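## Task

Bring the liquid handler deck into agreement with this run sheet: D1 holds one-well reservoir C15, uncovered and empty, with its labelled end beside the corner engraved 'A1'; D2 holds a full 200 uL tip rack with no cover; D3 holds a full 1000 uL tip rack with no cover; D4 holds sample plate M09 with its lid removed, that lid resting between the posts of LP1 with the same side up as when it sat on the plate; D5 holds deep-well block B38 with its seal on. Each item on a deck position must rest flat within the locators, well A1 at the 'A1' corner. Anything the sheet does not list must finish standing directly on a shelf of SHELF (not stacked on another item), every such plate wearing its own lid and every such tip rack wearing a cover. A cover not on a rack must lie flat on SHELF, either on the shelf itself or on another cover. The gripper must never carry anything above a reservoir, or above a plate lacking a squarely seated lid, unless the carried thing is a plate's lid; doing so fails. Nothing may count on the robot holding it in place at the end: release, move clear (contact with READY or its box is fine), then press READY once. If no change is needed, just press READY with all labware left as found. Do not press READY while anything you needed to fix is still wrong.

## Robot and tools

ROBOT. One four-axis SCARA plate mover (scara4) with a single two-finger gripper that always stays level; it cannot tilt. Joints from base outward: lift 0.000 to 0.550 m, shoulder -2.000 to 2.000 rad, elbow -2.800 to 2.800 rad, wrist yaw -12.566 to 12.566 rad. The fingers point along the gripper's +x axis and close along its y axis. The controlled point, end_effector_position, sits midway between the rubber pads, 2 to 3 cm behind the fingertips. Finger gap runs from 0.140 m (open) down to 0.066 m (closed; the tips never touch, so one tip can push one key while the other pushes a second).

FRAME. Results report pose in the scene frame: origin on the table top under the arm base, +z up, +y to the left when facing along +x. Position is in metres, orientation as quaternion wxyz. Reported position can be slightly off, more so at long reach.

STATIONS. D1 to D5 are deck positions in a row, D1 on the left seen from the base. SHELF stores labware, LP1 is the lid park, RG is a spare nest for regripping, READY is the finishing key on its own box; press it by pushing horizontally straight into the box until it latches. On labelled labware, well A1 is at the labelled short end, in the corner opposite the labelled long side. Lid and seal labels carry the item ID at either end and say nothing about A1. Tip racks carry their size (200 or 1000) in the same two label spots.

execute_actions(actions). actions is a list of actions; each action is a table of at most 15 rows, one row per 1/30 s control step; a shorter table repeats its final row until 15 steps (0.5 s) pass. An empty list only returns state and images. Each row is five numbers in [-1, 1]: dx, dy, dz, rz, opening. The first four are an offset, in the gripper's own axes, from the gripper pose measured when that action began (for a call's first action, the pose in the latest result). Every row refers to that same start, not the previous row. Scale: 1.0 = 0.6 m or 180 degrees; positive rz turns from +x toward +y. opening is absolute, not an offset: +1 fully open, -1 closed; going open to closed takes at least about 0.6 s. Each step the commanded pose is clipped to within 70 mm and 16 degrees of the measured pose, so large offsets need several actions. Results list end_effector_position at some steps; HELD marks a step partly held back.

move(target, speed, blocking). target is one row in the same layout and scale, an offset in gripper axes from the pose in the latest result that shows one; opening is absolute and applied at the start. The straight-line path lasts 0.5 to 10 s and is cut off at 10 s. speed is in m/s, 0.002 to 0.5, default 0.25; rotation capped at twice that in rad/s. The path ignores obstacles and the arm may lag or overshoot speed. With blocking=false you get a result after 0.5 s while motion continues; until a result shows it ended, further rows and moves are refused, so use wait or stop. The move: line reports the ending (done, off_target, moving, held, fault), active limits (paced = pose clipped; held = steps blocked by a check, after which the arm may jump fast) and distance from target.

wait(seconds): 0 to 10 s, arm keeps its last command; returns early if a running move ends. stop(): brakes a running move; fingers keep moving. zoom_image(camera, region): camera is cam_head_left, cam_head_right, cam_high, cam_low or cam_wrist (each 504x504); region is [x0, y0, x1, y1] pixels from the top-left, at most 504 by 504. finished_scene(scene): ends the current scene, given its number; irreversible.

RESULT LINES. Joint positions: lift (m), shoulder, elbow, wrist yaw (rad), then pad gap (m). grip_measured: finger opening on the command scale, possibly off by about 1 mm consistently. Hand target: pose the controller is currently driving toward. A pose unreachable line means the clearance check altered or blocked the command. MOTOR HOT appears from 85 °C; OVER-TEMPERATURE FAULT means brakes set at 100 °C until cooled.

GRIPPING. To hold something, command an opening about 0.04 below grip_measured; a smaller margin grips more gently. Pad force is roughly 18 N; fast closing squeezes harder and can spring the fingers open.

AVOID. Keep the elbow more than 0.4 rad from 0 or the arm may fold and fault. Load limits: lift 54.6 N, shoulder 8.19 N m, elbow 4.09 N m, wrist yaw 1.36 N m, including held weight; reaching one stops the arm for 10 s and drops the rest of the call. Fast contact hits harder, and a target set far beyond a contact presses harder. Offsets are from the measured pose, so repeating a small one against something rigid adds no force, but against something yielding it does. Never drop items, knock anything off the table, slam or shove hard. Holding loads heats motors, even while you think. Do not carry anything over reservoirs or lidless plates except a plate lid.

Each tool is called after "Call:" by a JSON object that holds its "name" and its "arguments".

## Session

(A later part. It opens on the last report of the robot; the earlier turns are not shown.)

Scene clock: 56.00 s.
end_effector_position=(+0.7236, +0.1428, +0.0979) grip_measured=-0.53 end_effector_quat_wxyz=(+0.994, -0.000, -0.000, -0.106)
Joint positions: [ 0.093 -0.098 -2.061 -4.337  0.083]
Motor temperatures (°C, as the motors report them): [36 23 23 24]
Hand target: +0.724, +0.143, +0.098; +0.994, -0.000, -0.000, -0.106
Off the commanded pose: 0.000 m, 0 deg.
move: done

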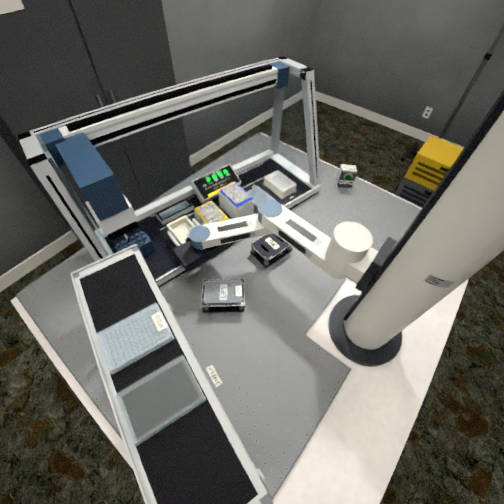

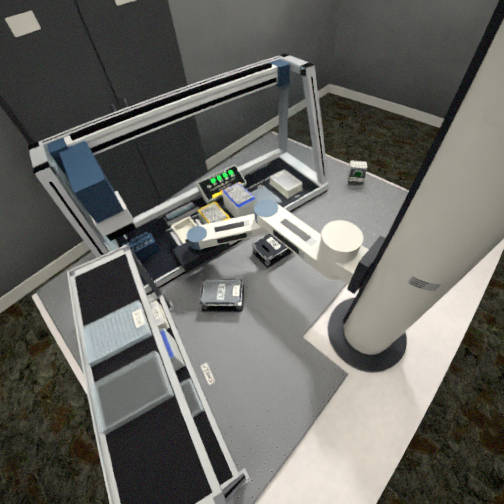

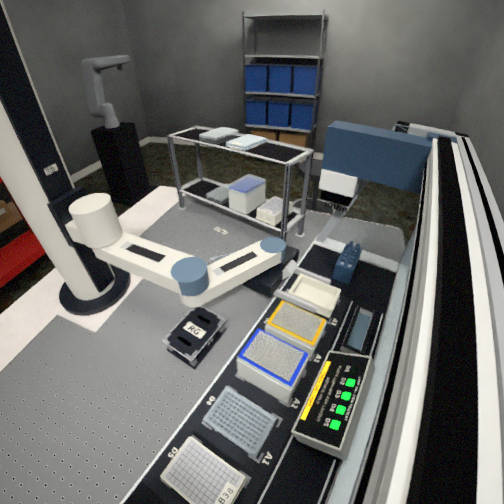

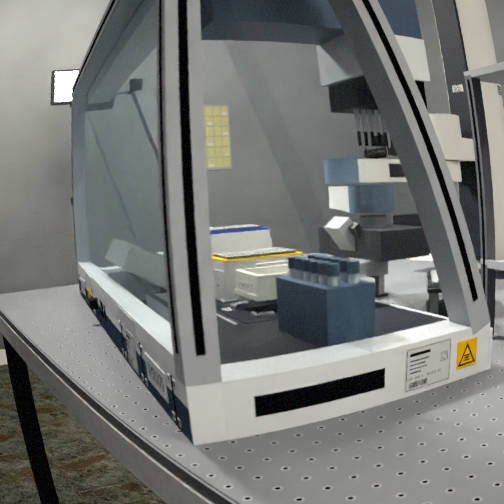

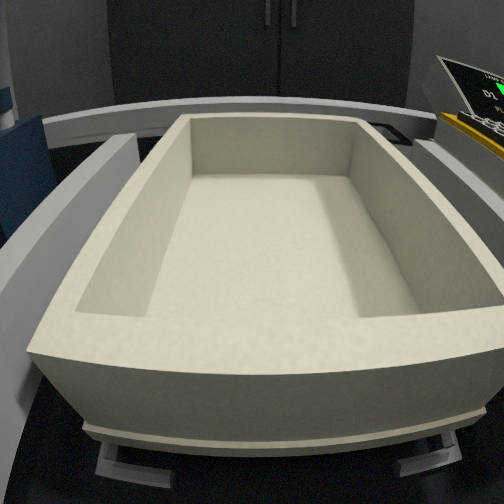

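Call:
{"name": "move", "arguments": {"target": [0, 0.0002, -0.0328, 0, -0.58], "speed": 0.04}}

Scene clock: 56.87 s.
end_effector_position=(+0.7236, +0.1429, +0.0781) grip_measured=-0.53 end_effector_quat_wxyz=(+0.994, -0.000, -0.000, -0.106)
Joint positions: [ 0.073 -0.098 -2.061 -4.337  0.083]
Motor temperatures (°C, as the motors report them): [36 23 23 24]
Hand target: +0.724, +0.143, +0.078; +0.994, -0.000, -0.000, -0.106
Off the commanded pose: 0.000 m, 0 deg.
move: done

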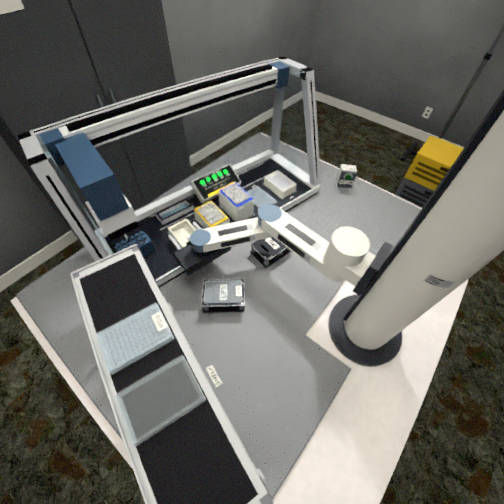

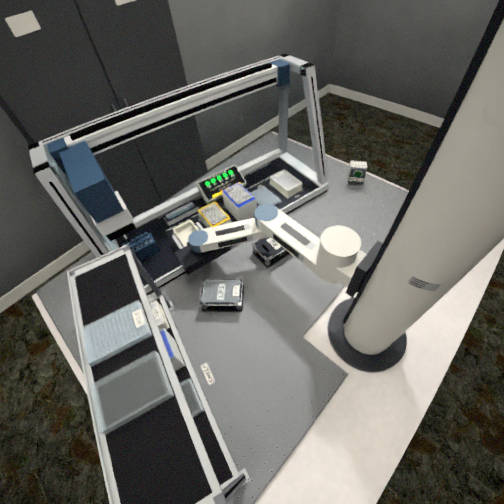

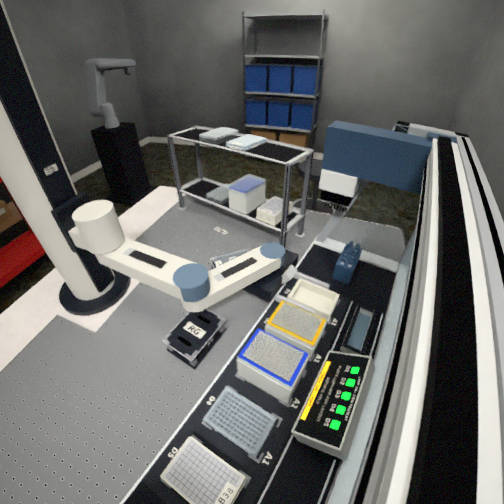

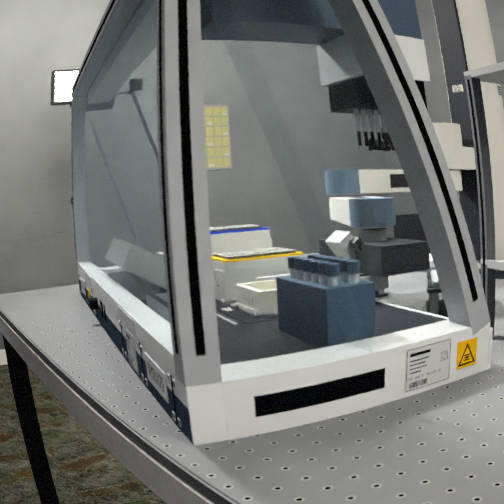

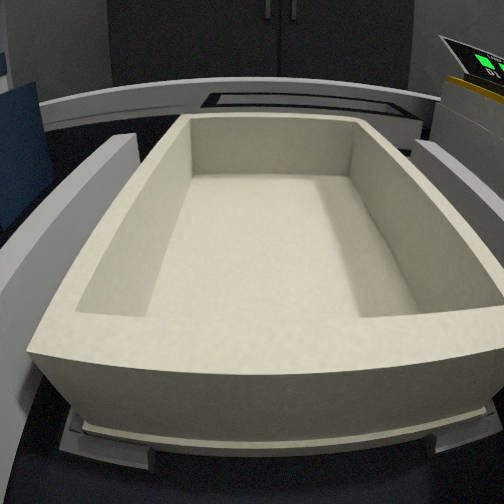

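Call:
{"name": "execute_actions", "arguments": {"actions": [[[0,0,-0.0003,0,-0.52],[0,0,-0.0003,0,-0.45],[0,0,0,0,-0.36],[0,0,0,0,-0.27],[0,0,0,0,-0.18],[0,0,0,0,-0.12],[0,0,0.002,0,-0.12],[0,0,0.004,0,-0.12],[0,0,0.007,0,-0.12],[0,0,0.01,0,-0.12],[0,0,0.012,0,-0.12],[0,0,0.013,0,-0.12]]]}}

Call:
{"name": "move", "arguments": {"target": [-0.185, 0, 0, 0, -0.12], "speed": 0.25}}

Scene clock: 58.13 s.
end_effector_position=(+0.7236, +0.1428, +0.0860) grip_measured=-0.12 end_effector_quat_wxyz=(+0.994, -0.000, -0.000, -0.106)
Joint positions: [ 0.081 -0.098 -2.061 -4.337  0.099]
Motor temperatures (°C, as the motors report them): [36 23 23 24]
Hand target: +0.724, +0.143, +0.086; +0.994, -0.000, -0.000, -0.106
Off the commanded pose: 0.000 m, 0 deg.
Step readings (end_effector_position):
0: (+0.7236, +0.1429, +0.0781)
1: (+0.7236, +0.1429, +0.0781)
2: (+0.7236, +0.1428, +0.0780)
4: (+0.7236, +0.1428, +0.0781)
8: (+0.7236, +0.1428, +0.0792)
15: end_effector_position above

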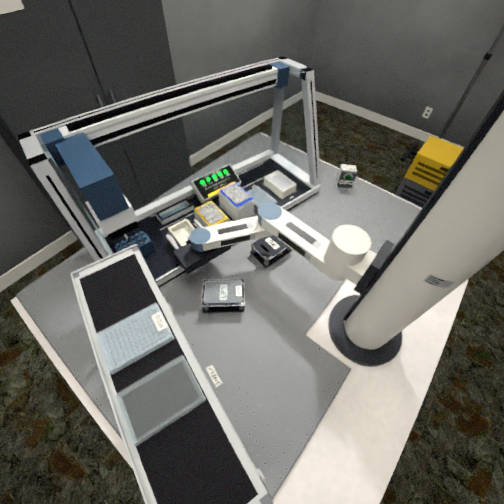

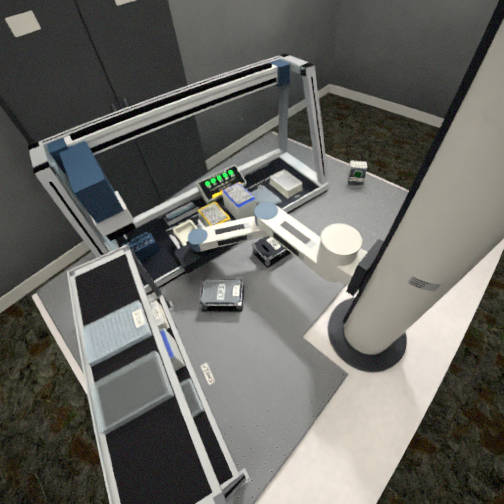

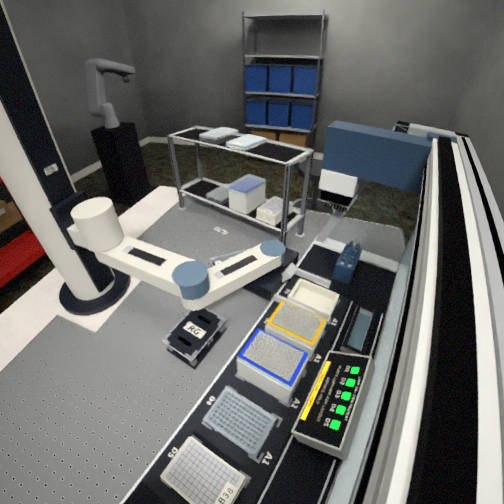

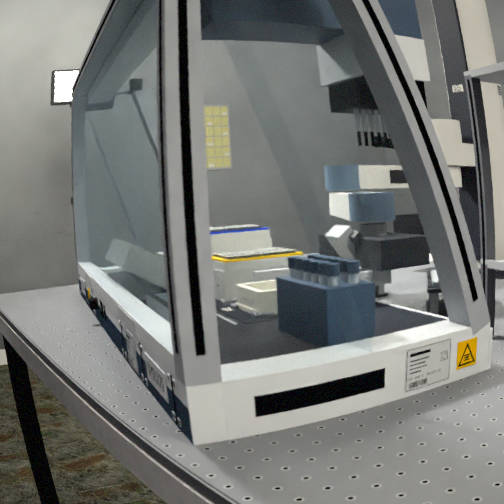

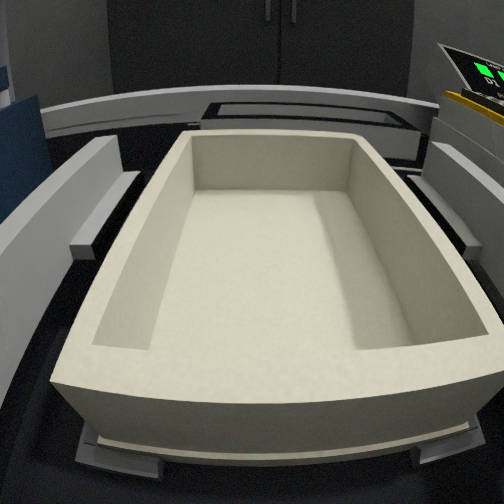

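Scene clock: 58.97 s.
end_effector_position=(+0.6150, +0.1664, +0.0860) grip_measured=-0.12 end_effector_quat_wxyz=(+0.994, -0.000, -0.000, -0.106)
Joint positions: [ 0.081 -0.153 -1.528 -4.814  0.099]
Motor temperatures (°C, as the motors report them): [36 23 23 24]
Hand target: +0.615, +0.166, +0.086; +0.994, -0.000, -0.000, -0.106
Off the commanded pose: 0.000 m, 0 deg.
move: done

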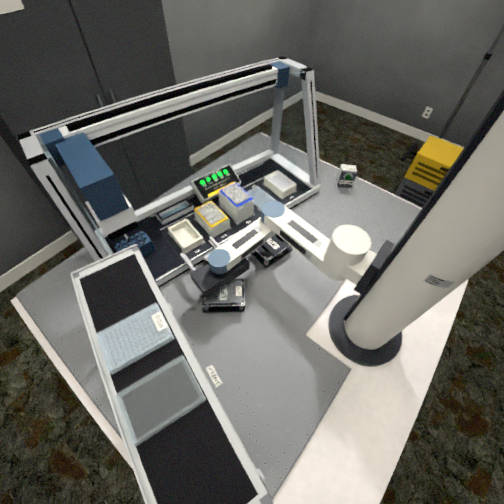

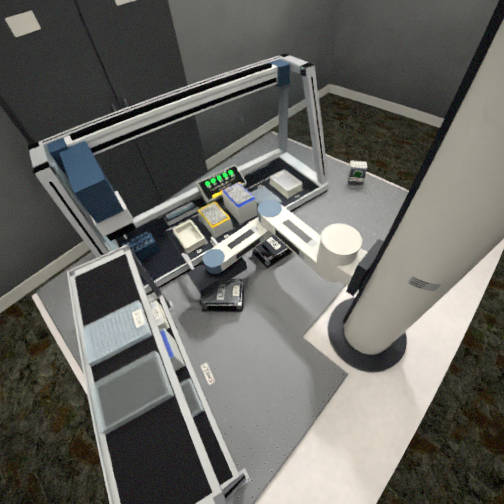

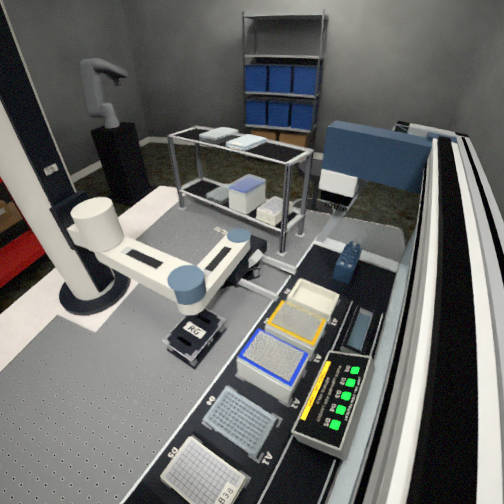

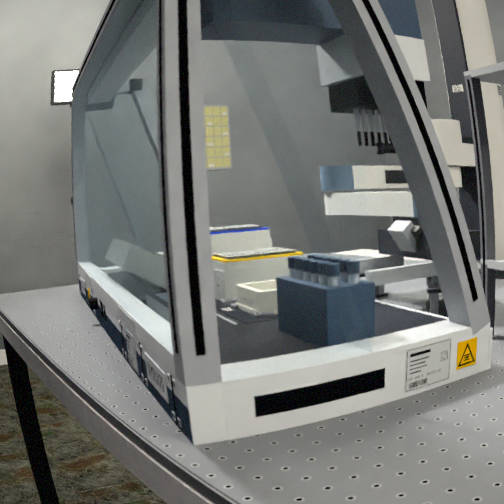

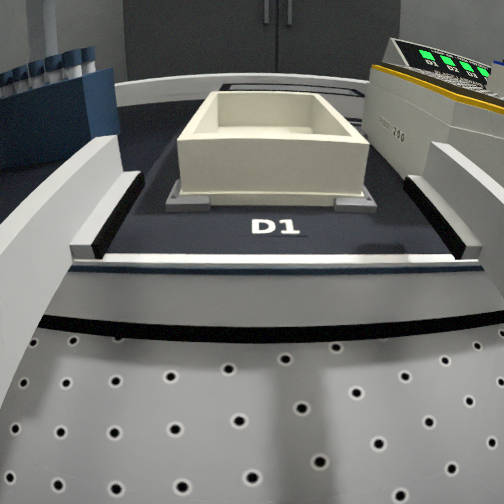

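Call:
{"name": "move", "arguments": {"target": [0.0083, -0.625, -0.0117, 0, -1], "speed": 0.3}}

Scene clock: 60.90 s.
end_effector_position=(+0.5416, -0.2018, +0.0790) grip_measured=-0.98 end_effector_quat_wxyz=(+0.994, -0.000, -0.000, -0.106)
Joint positions: [ 0.074 -1.517 -1.161 -3.817  0.067]
Motor temperatures (°C, as the motors report them): [36 23 23 24]
Hand target: +0.542, -0.202, +0.079; +0.994, -0.000, -0.000, -0.106
Off the commanded pose: 0.001 m, 0 deg.
move: done

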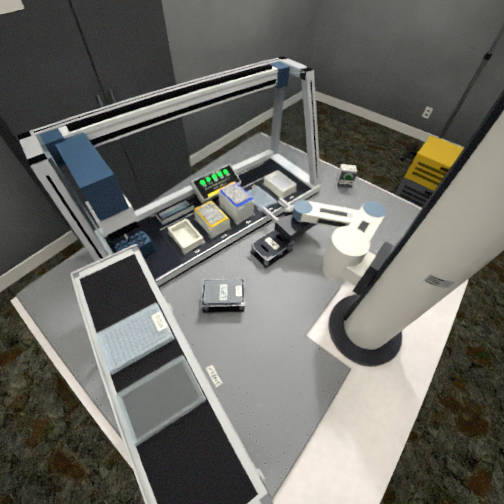

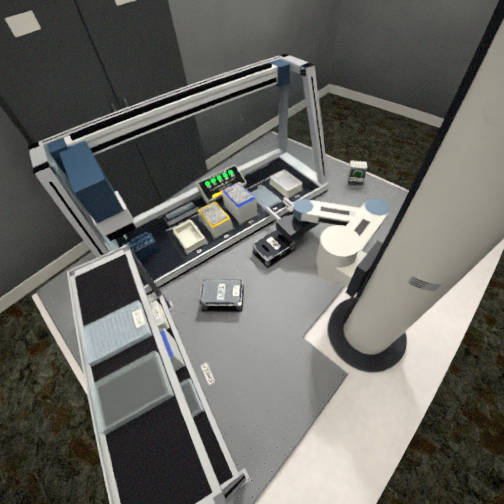

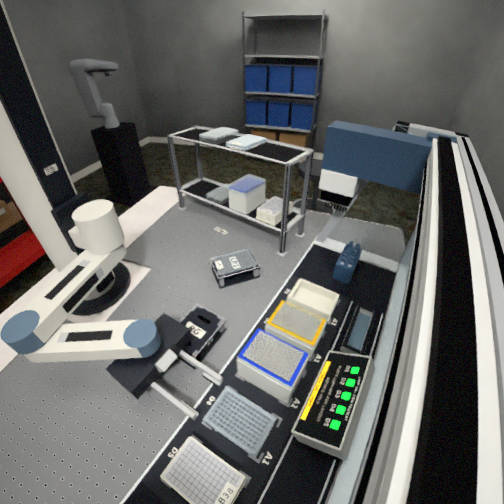

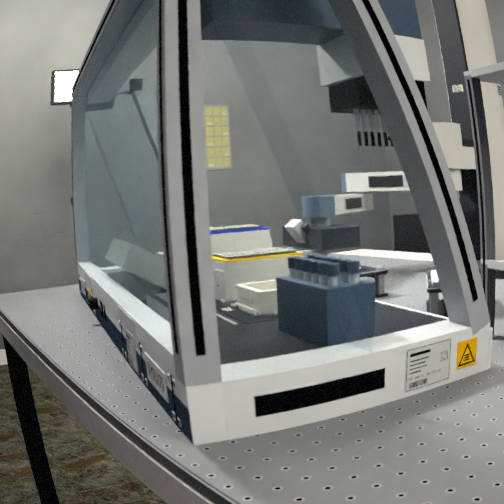

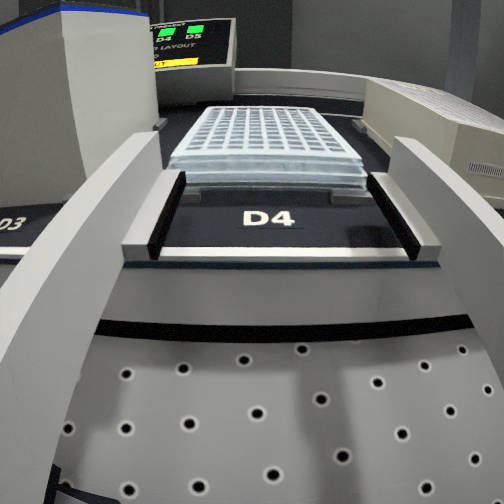

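Call:
{"name": "zoom_image", "arguments": {"camera": "cam_wrist", "region": [340, 60, 504, 230]}}

Call:
{"name": "zoom_image", "arguments": {"camera": "cam_wrist", "region": [140, 90, 400, 230]}}

Region (340, 60, 504, 230) of cam_wrist's 504x504 image, scaled by 2.965, with more detail than that image has; it fills the left 486 columns of this view, and the rest is white.

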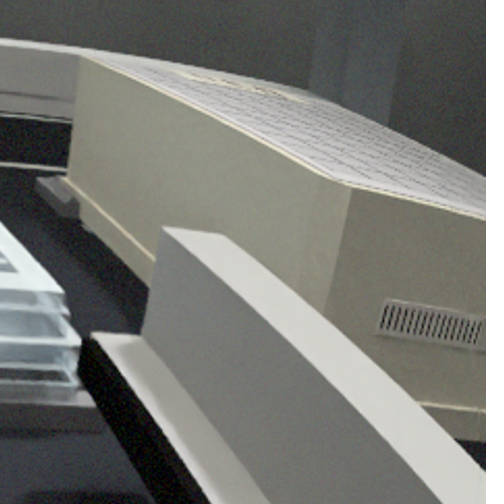

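Region (140, 90, 400, 230) of cam_wrist's 504x504 image, scaled by 1.938, with more detail than that image has; it fills the top 271 rows of this view, and the rest is white.

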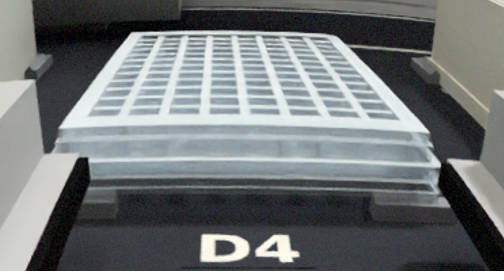

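Call:
{"name": "zoom_image", "arguments": {"camera": "cam_wrist", "region": [20, 420, 160, 504]}}

Call:
{"name": "zoom_image", "arguments": {"camera": "cam_high", "region": [140, 300, 260, 420]}}

Call:
{"name": "zoom_image", "arguments": {"camera": "cam_head_right", "region": [250, 150, 340, 220]}}

Region (20, 420, 160, 504) of cam_wrist's 504x504 image, scaled by 3.600, with more detail than that image has; it fills the top 302 rows of this view, and the rest is white.

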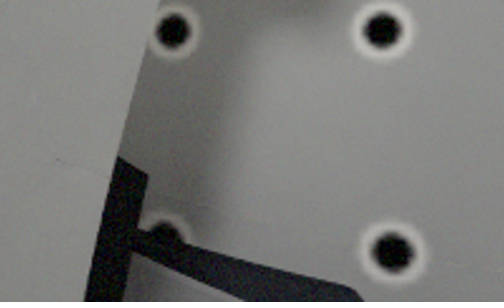

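Region (140, 300, 260, 420) of cam_high's 504x504 image, scaled by 4.200, with more detail than that image has.

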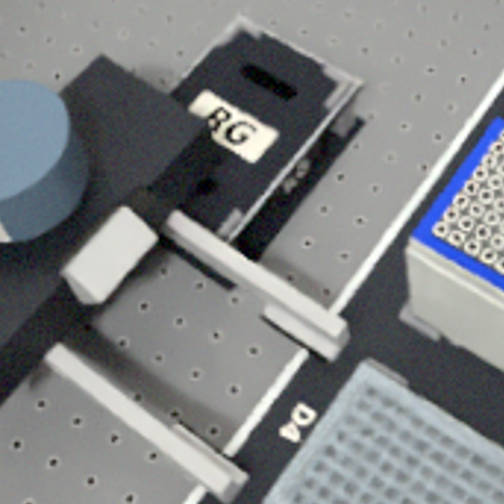

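Region (250, 150, 340, 220) of cam_head_right's 504x504 image, scaled by 5.600, with more detail than that image has.

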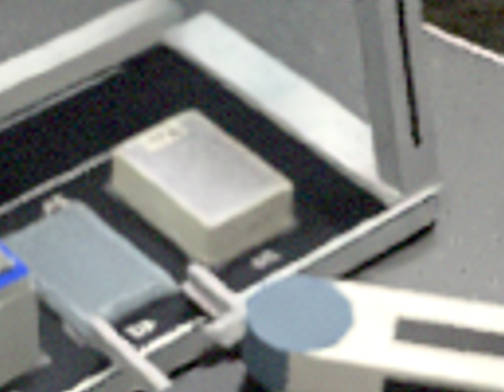

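Call:
{"name": "execute_actions", "arguments": {"actions": [[[0.0011,0,-0.002,0,-1],[0.0022,0,-0.004,0,-1],[0.0033,0,-0.006,0,-1],[0.0044,0,-0.008,0,-1],[0.0055,0,-0.0095,0,-1],[0.0066,0,-0.01,0,-1],[0.0077,0,-0.01,0,-1],[0.0088,0,-0.01,0,-1],[0.0099,0,-0.01,0,-1],[0.011,0,-0.01,0,-1],[0.0121,0,-0.01,0,-1],[0.0132,0,-0.01,0,-1],[0.0143,0,-0.01,0,-1],[0.0154,0,-0.01,0,-1],[0.0165,0,-0.01,0,-1]],[[0.002,0,0,0,-1],[0.0031,0,0,0,-1],[0.0042,0,0,0,-1],[0.0053,0,0,0,-1],[0.0064,0,0,0,-1],[0.0075,0,0,0,-1],[0.0086,0,0,0,-1],[0.0097,0,0,0,-1],[0.0108,0,0,0,-1],[0.0119,0,0,0,-1],[0.013,0,0,0,-1],[0.0141,0,0,0,-1],[0.0152,0,0,0,-1]]]}}

Scene clock: 65.57 s.
end_effector_position=(+0.5595, -0.2058, +0.0729) grip_measured=-0.98 end_effector_quat_wxyz=(+0.994, -0.000, -0.000, -0.106)
Joint positions: [ 0.068 -1.462 -1.24  -3.794  0.067]
Motor temperatures (°C, as the motors report them): [36 23 23 24]
Hand target: +0.560, -0.206, +0.073; +0.994, -0.000, -0.000, -0.106
Off the commanded pose: 0.000 m, 0 deg.
Step readings (end_effector_position; steps 1 to 15: 1st action; 16 to 30: 2nd action):
0: (+0.5416, -0.2018, +0.0790)
1: (+0.5416, -0.2018, +0.0789)
2: (+0.5421, -0.2020, +0.0779)
4: (+0.5434, -0.2023, +0.0754)
8: (+0.5461, -0.2029, +0.0729)
15: (+0.5506, -0.2038, +0.0729)
16: (+0.5513, -0.2040, +0.0729)
17: (+0.5519, -0.2042, +0.0729)
19: (+0.5532, -0.2044, +0.0729)
23: (+0.5557, -0.2050, +0.0729)
30: end_effector_position above

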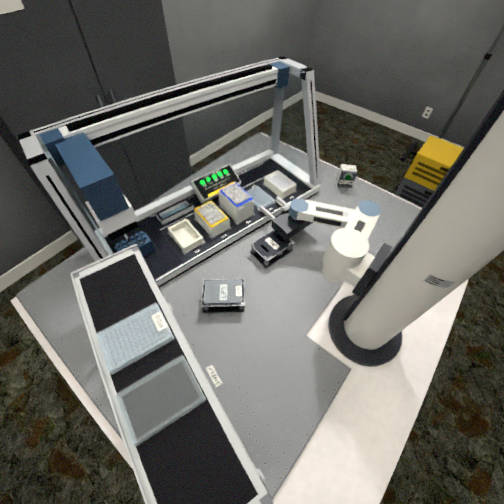

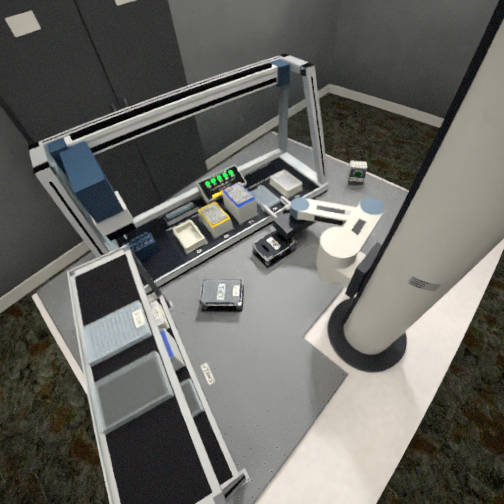

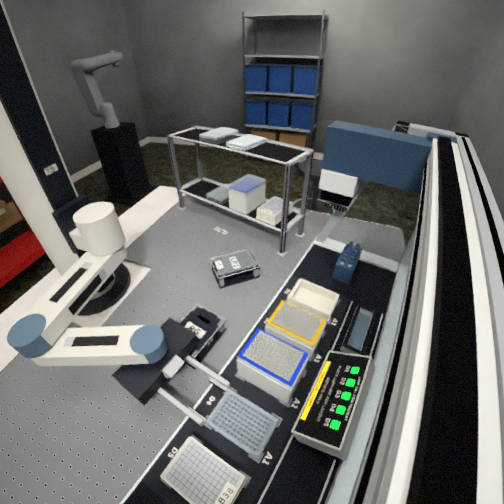

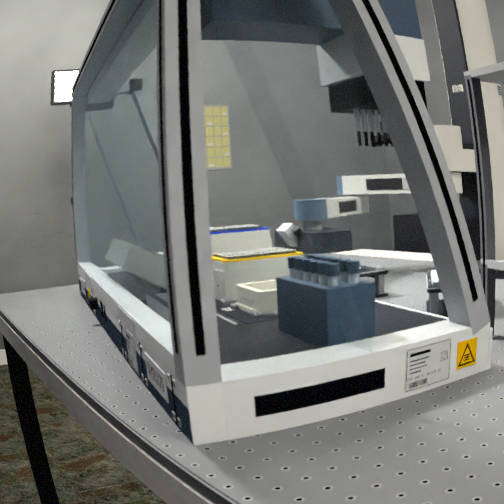

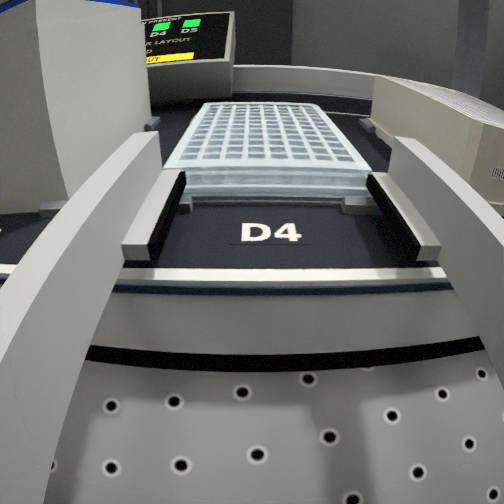

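Call:
{"name": "zoom_image", "arguments": {"camera": "cam_wrist", "region": [140, 90, 400, 240]}}

Call:
{"name": "zoom_image", "arguments": {"camera": "cam_wrist", "region": [290, 160, 390, 225]}}

Call:
{"name": "zoom_image", "arguments": {"camera": "cam_wrist", "region": [160, 160, 260, 225]}}

Region (140, 90, 400, 240) of cam_wrist's 504x504 image, scaled by 1.938, with more detail than that image has; it fills the top 291 rows of this view, and the rest is white.

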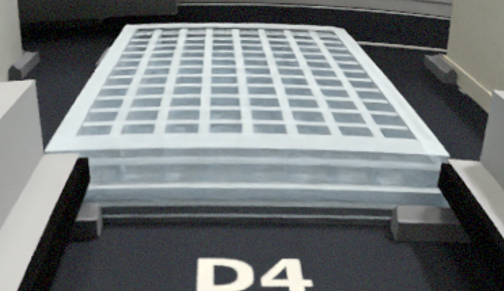

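Region (290, 160, 390, 225) of cam_wrist's 504x504 image, scaled by 5.040, with more detail than that image has; it fills the top 328 rows of this view, and the rest is white.

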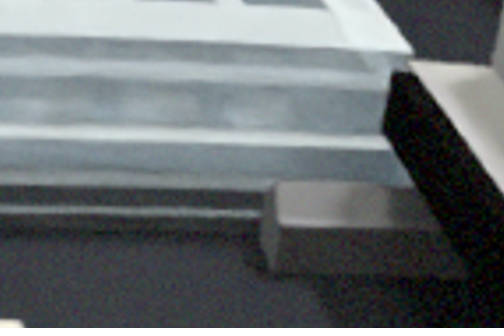

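Region (160, 160, 260, 225) of cam_wrist's 504x504 image, scaled by 5.040, with more detail than that image has; it fills the top 328 rows of this view, and the rest is white.

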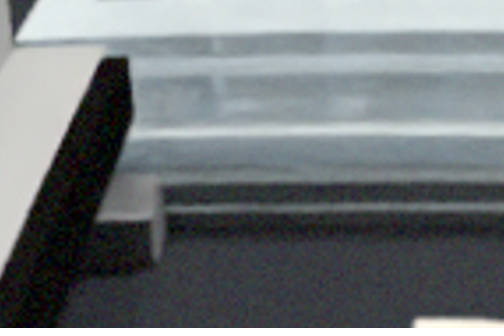

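Call:
{"name": "execute_actions", "arguments": {"actions": [[[-0.002,0,0.002,0,-1],[-0.004,0,0.006,0,-1],[-0.005,0,0.012,0,-1],[-0.005,0,0.019,0,-0.95],[-0.005,0,0.027,0,-0.85],[-0.005,0,0.035,0,-0.75],[-0.005,0,0.043,0,-0.65],[-0.005,0,0.051,0,-0.55],[-0.005,0,0.058,0,-0.45],[-0.005,0,0.064,0,-0.35],[-0.005,0,0.068,0,-0.25],[-0.005,0,0.071,0,-0.15],[-0.005,0,0.072,0,-0.1]]]}}

Scene clock: 66.87 s.
end_effector_position=(+0.5566, -0.2051, +0.1164) grip_measured=-0.10 end_effector_quat_wxyz=(+0.994, -0.000, -0.000, -0.106)
Joint positions: [ 0.111 -1.47  -1.227 -3.798  0.099]
Motor temperatures (°C, as the motors report them): [36 23 23 24]
Hand target: +0.557, -0.205, +0.116; +0.994, -0.000, -0.000, -0.106
Off the commanded pose: 0.000 m, 0 deg.
Step readings (end_effector_position):
0: (+0.5595, -0.2058, +0.0729)
1: (+0.5594, -0.2057, +0.0730)
2: (+0.5584, -0.2055, +0.0741)
4: (+0.5570, -0.2052, +0.0788)
8: (+0.5566, -0.2051, +0.0947)
15: end_effector_position above

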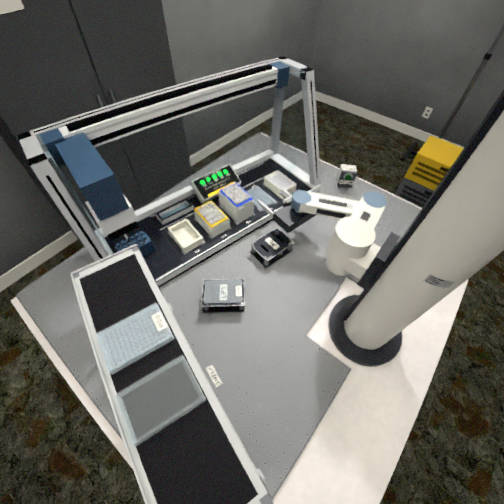

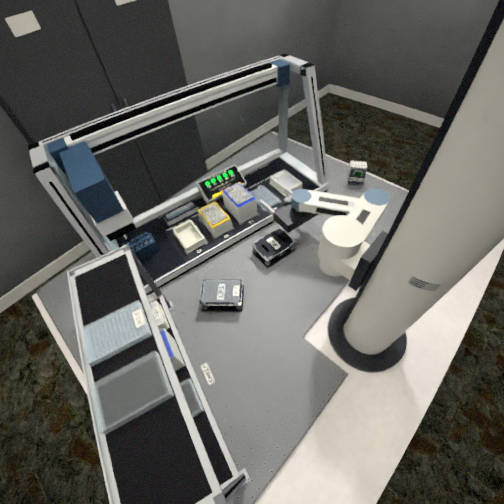

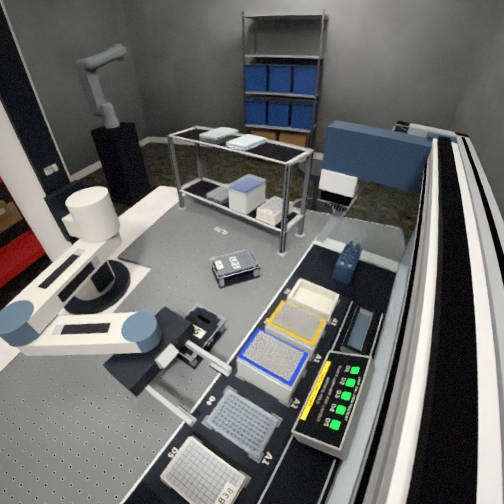

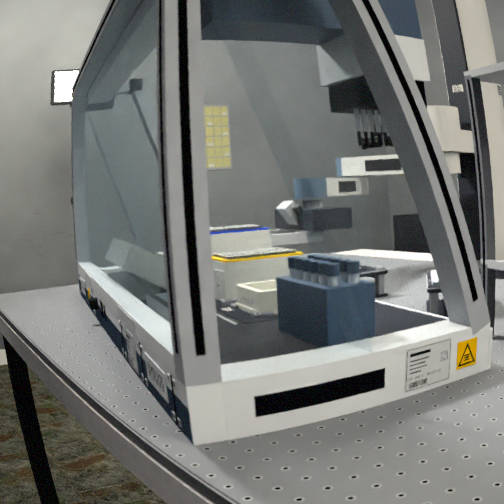

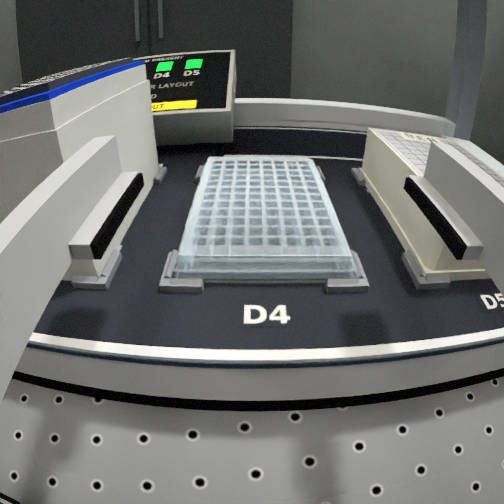

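Call:
{"name": "zoom_image", "arguments": {"camera": "cam_wrist", "region": [150, 140, 380, 310]}}

Region (150, 140, 380, 310) of cam_wrist's 504x504 image, scaled by 2.191, with more detail than that image has; it fills the top 373 rows of this view, and the rest is white.

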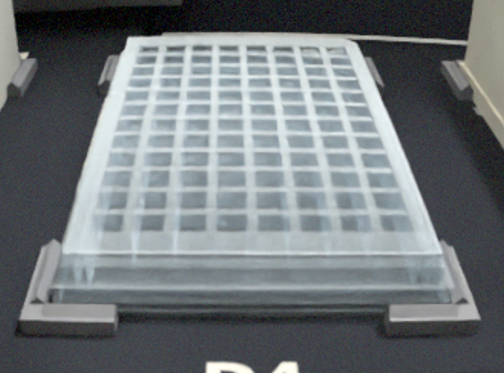

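Call:
{"name": "move", "arguments": {"target": [0.1522, -0.2011, 0, 0, -0.1], "speed": 0.3}}

Scene clock: 68.30 s.
end_effector_position=(+0.6205, -0.3423, +0.1164) grip_measured=-0.10 end_effector_quat_wxyz=(+0.994, -0.000, -0.000, -0.106)
Joint positions: [ 0.111 -1.309 -2.009 -3.178  0.099]
Motor temperatures (°C, as the motors report them): [36 23 23 24]
Hand target: +0.621, -0.342, +0.116; +0.994, -0.000, -0.000, -0.106
Off the commanded pose: 0.000 m, 0 deg.
move: done

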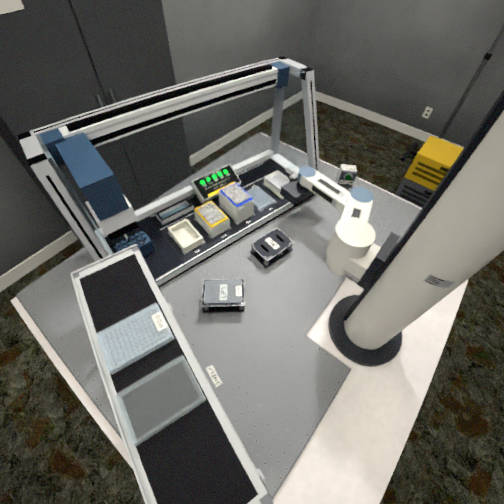

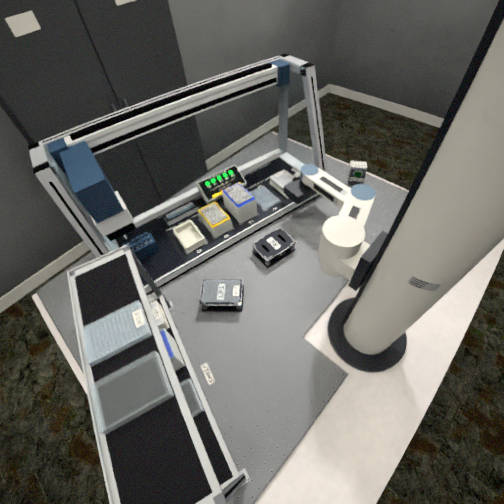

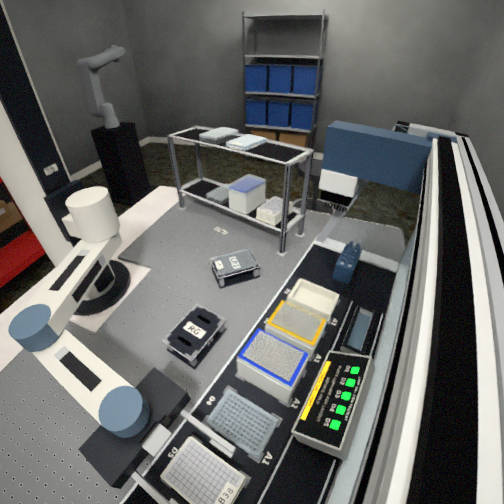

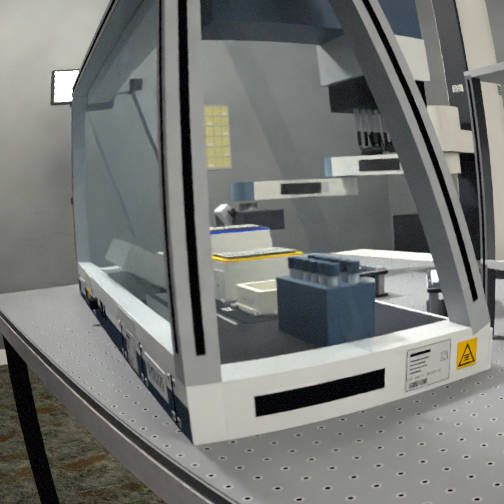

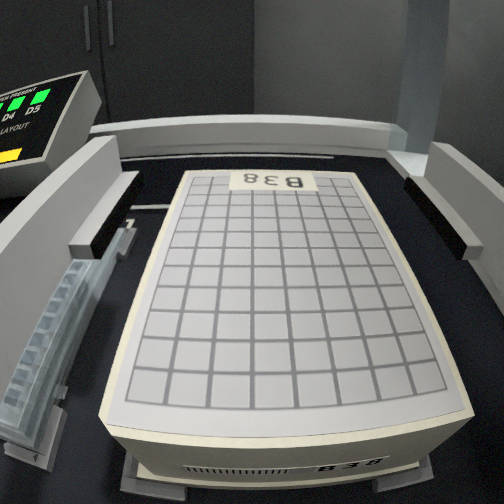

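Call:
{"name": "zoom_image", "arguments": {"camera": "cam_wrist", "region": [90, 400, 258, 504]}}

Call:
{"name": "zoom_image", "arguments": {"camera": "cam_wrist", "region": [310, 400, 478, 504]}}

Region (90, 400, 258, 504) of cam_wrist's 504x504 image, scaled by 3.000, with more detail than that image has; it fills the top 312 rows of this view, and the rest is white.

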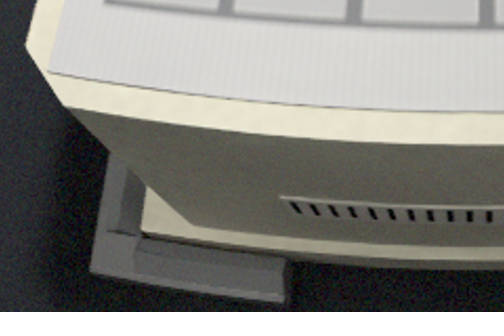

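Region (310, 400, 478, 504) of cam_wrist's 504x504 image, scaled by 3.000, with more detail than that image has; it fills the top 312 rows of this view, and the rest is white.

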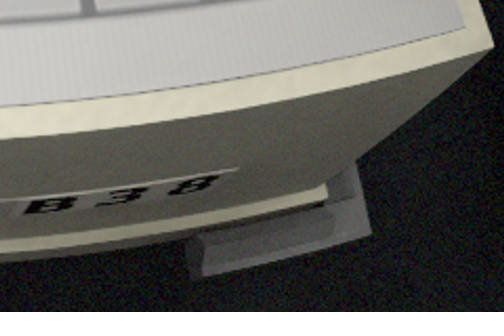

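Call:
{"name": "execute_actions", "arguments": {"actions": [[[-0.0005,-0.0003,-0.002,0,-0.1],[-0.0005,-0.0003,-0.006,0,-0.12],[-0.0005,-0.0003,-0.011,0,-0.14],[-0.0005,-0.0003,-0.017,0,-0.16],[-0.0005,-0.0003,-0.023,0,-0.19],[-0.0005,-0.0003,-0.029,0,-0.22],[-0.0005,-0.0003,-0.035,0,-0.25],[-0.0005,-0.0003,-0.041,0,-0.28],[-0.0005,-0.0003,-0.046,0,-0.3],[-0.0005,-0.0003,-0.05,0,-0.32],[-0.0005,-0.0003,-0.053,0,-0.34],[-0.0005,-0.0003,-0.055,0,-0.36],[-0.0005,-0.0003,-0.0557,0,-0.38]],[[0,0,0,0,-0.41],[0,0,0,0,-0.44],[0,0,0,0,-0.46],[0,0,0,0,-0.48],[0,0,0,0,-0.495],[0,0,0,0,-0.51],[0,0,0,0,-0.52],[0,0,0,0,-0.53],[0,0,0,0,-0.54],[0,0,0,0,-0.55],[0,0,0,0,-0.56],[0,0,0,0,-0.57],[0,0,0,0,-0.58]]]}}

Scene clock: 70.57 s.
end_effector_position=(+0.6202, -0.3423, +0.0828) grip_measured=-0.53 end_effector_quat_wxyz=(+0.994, -0.000, -0.000, -0.106)
Joint positions: [ 0.078 -1.31  -2.008 -3.178  0.083]
Motor temperatures (°C, as the motors report them): [36 23 23 24]
Hand target: +0.620, -0.342, +0.083; +0.994, -0.000, -0.000, -0.106
Off the commanded pose: 0.000 m, 0 deg.
Step readings (end_effector_position; steps 1 to 15: 1st action; 16 to 30: 2nd action):
0: (+0.6205, -0.3423, +0.1164)
1: (+0.6205, -0.3423, +0.1163)
2: (+0.6203, -0.3424, +0.1152)
4: (+0.6202, -0.3424, +0.1108)
8: (+0.6202, -0.3424, +0.0976)
15: (+0.6202, -0.3424, +0.0828)
16: (+0.6202, -0.3424, +0.0829)
17: (+0.6202, -0.3424, +0.0828)
19: (+0.6202, -0.3424, +0.0828)
23: (+0.6202, -0.3423, +0.0828)
30: end_effector_position above

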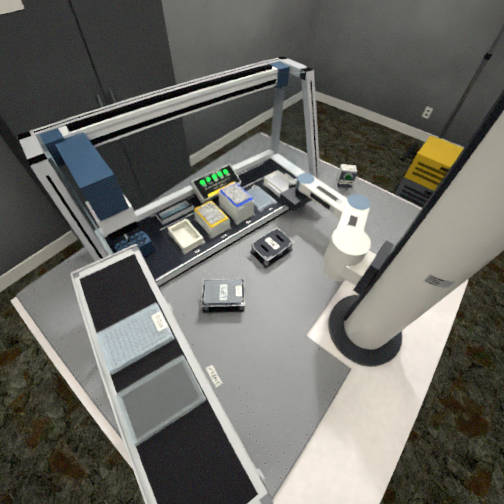

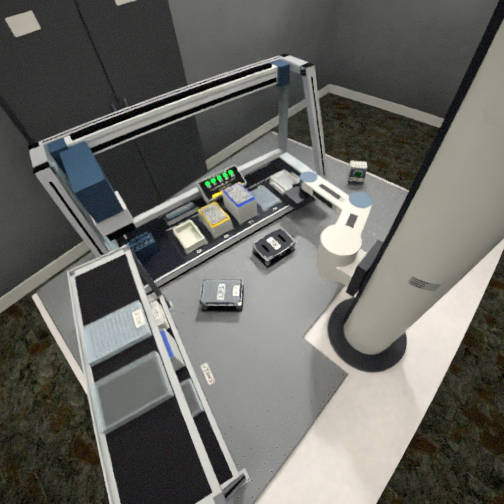

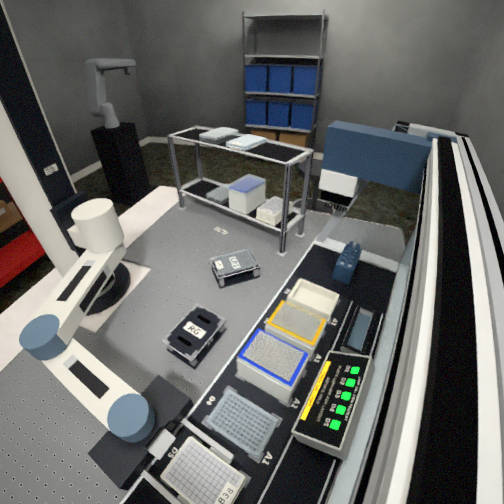

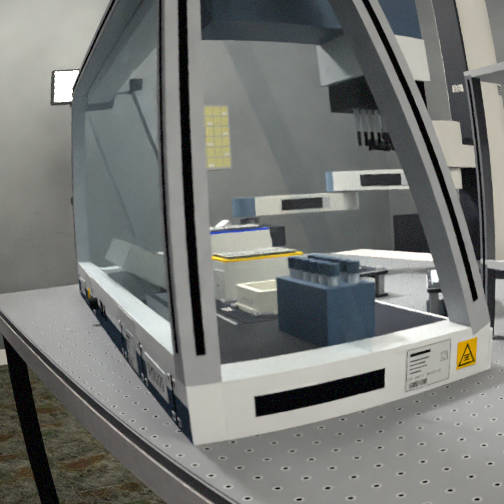

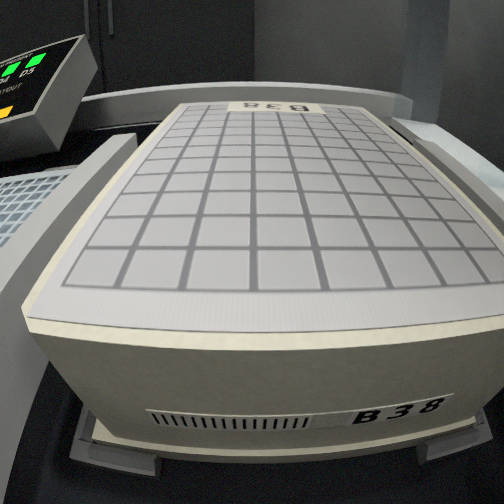

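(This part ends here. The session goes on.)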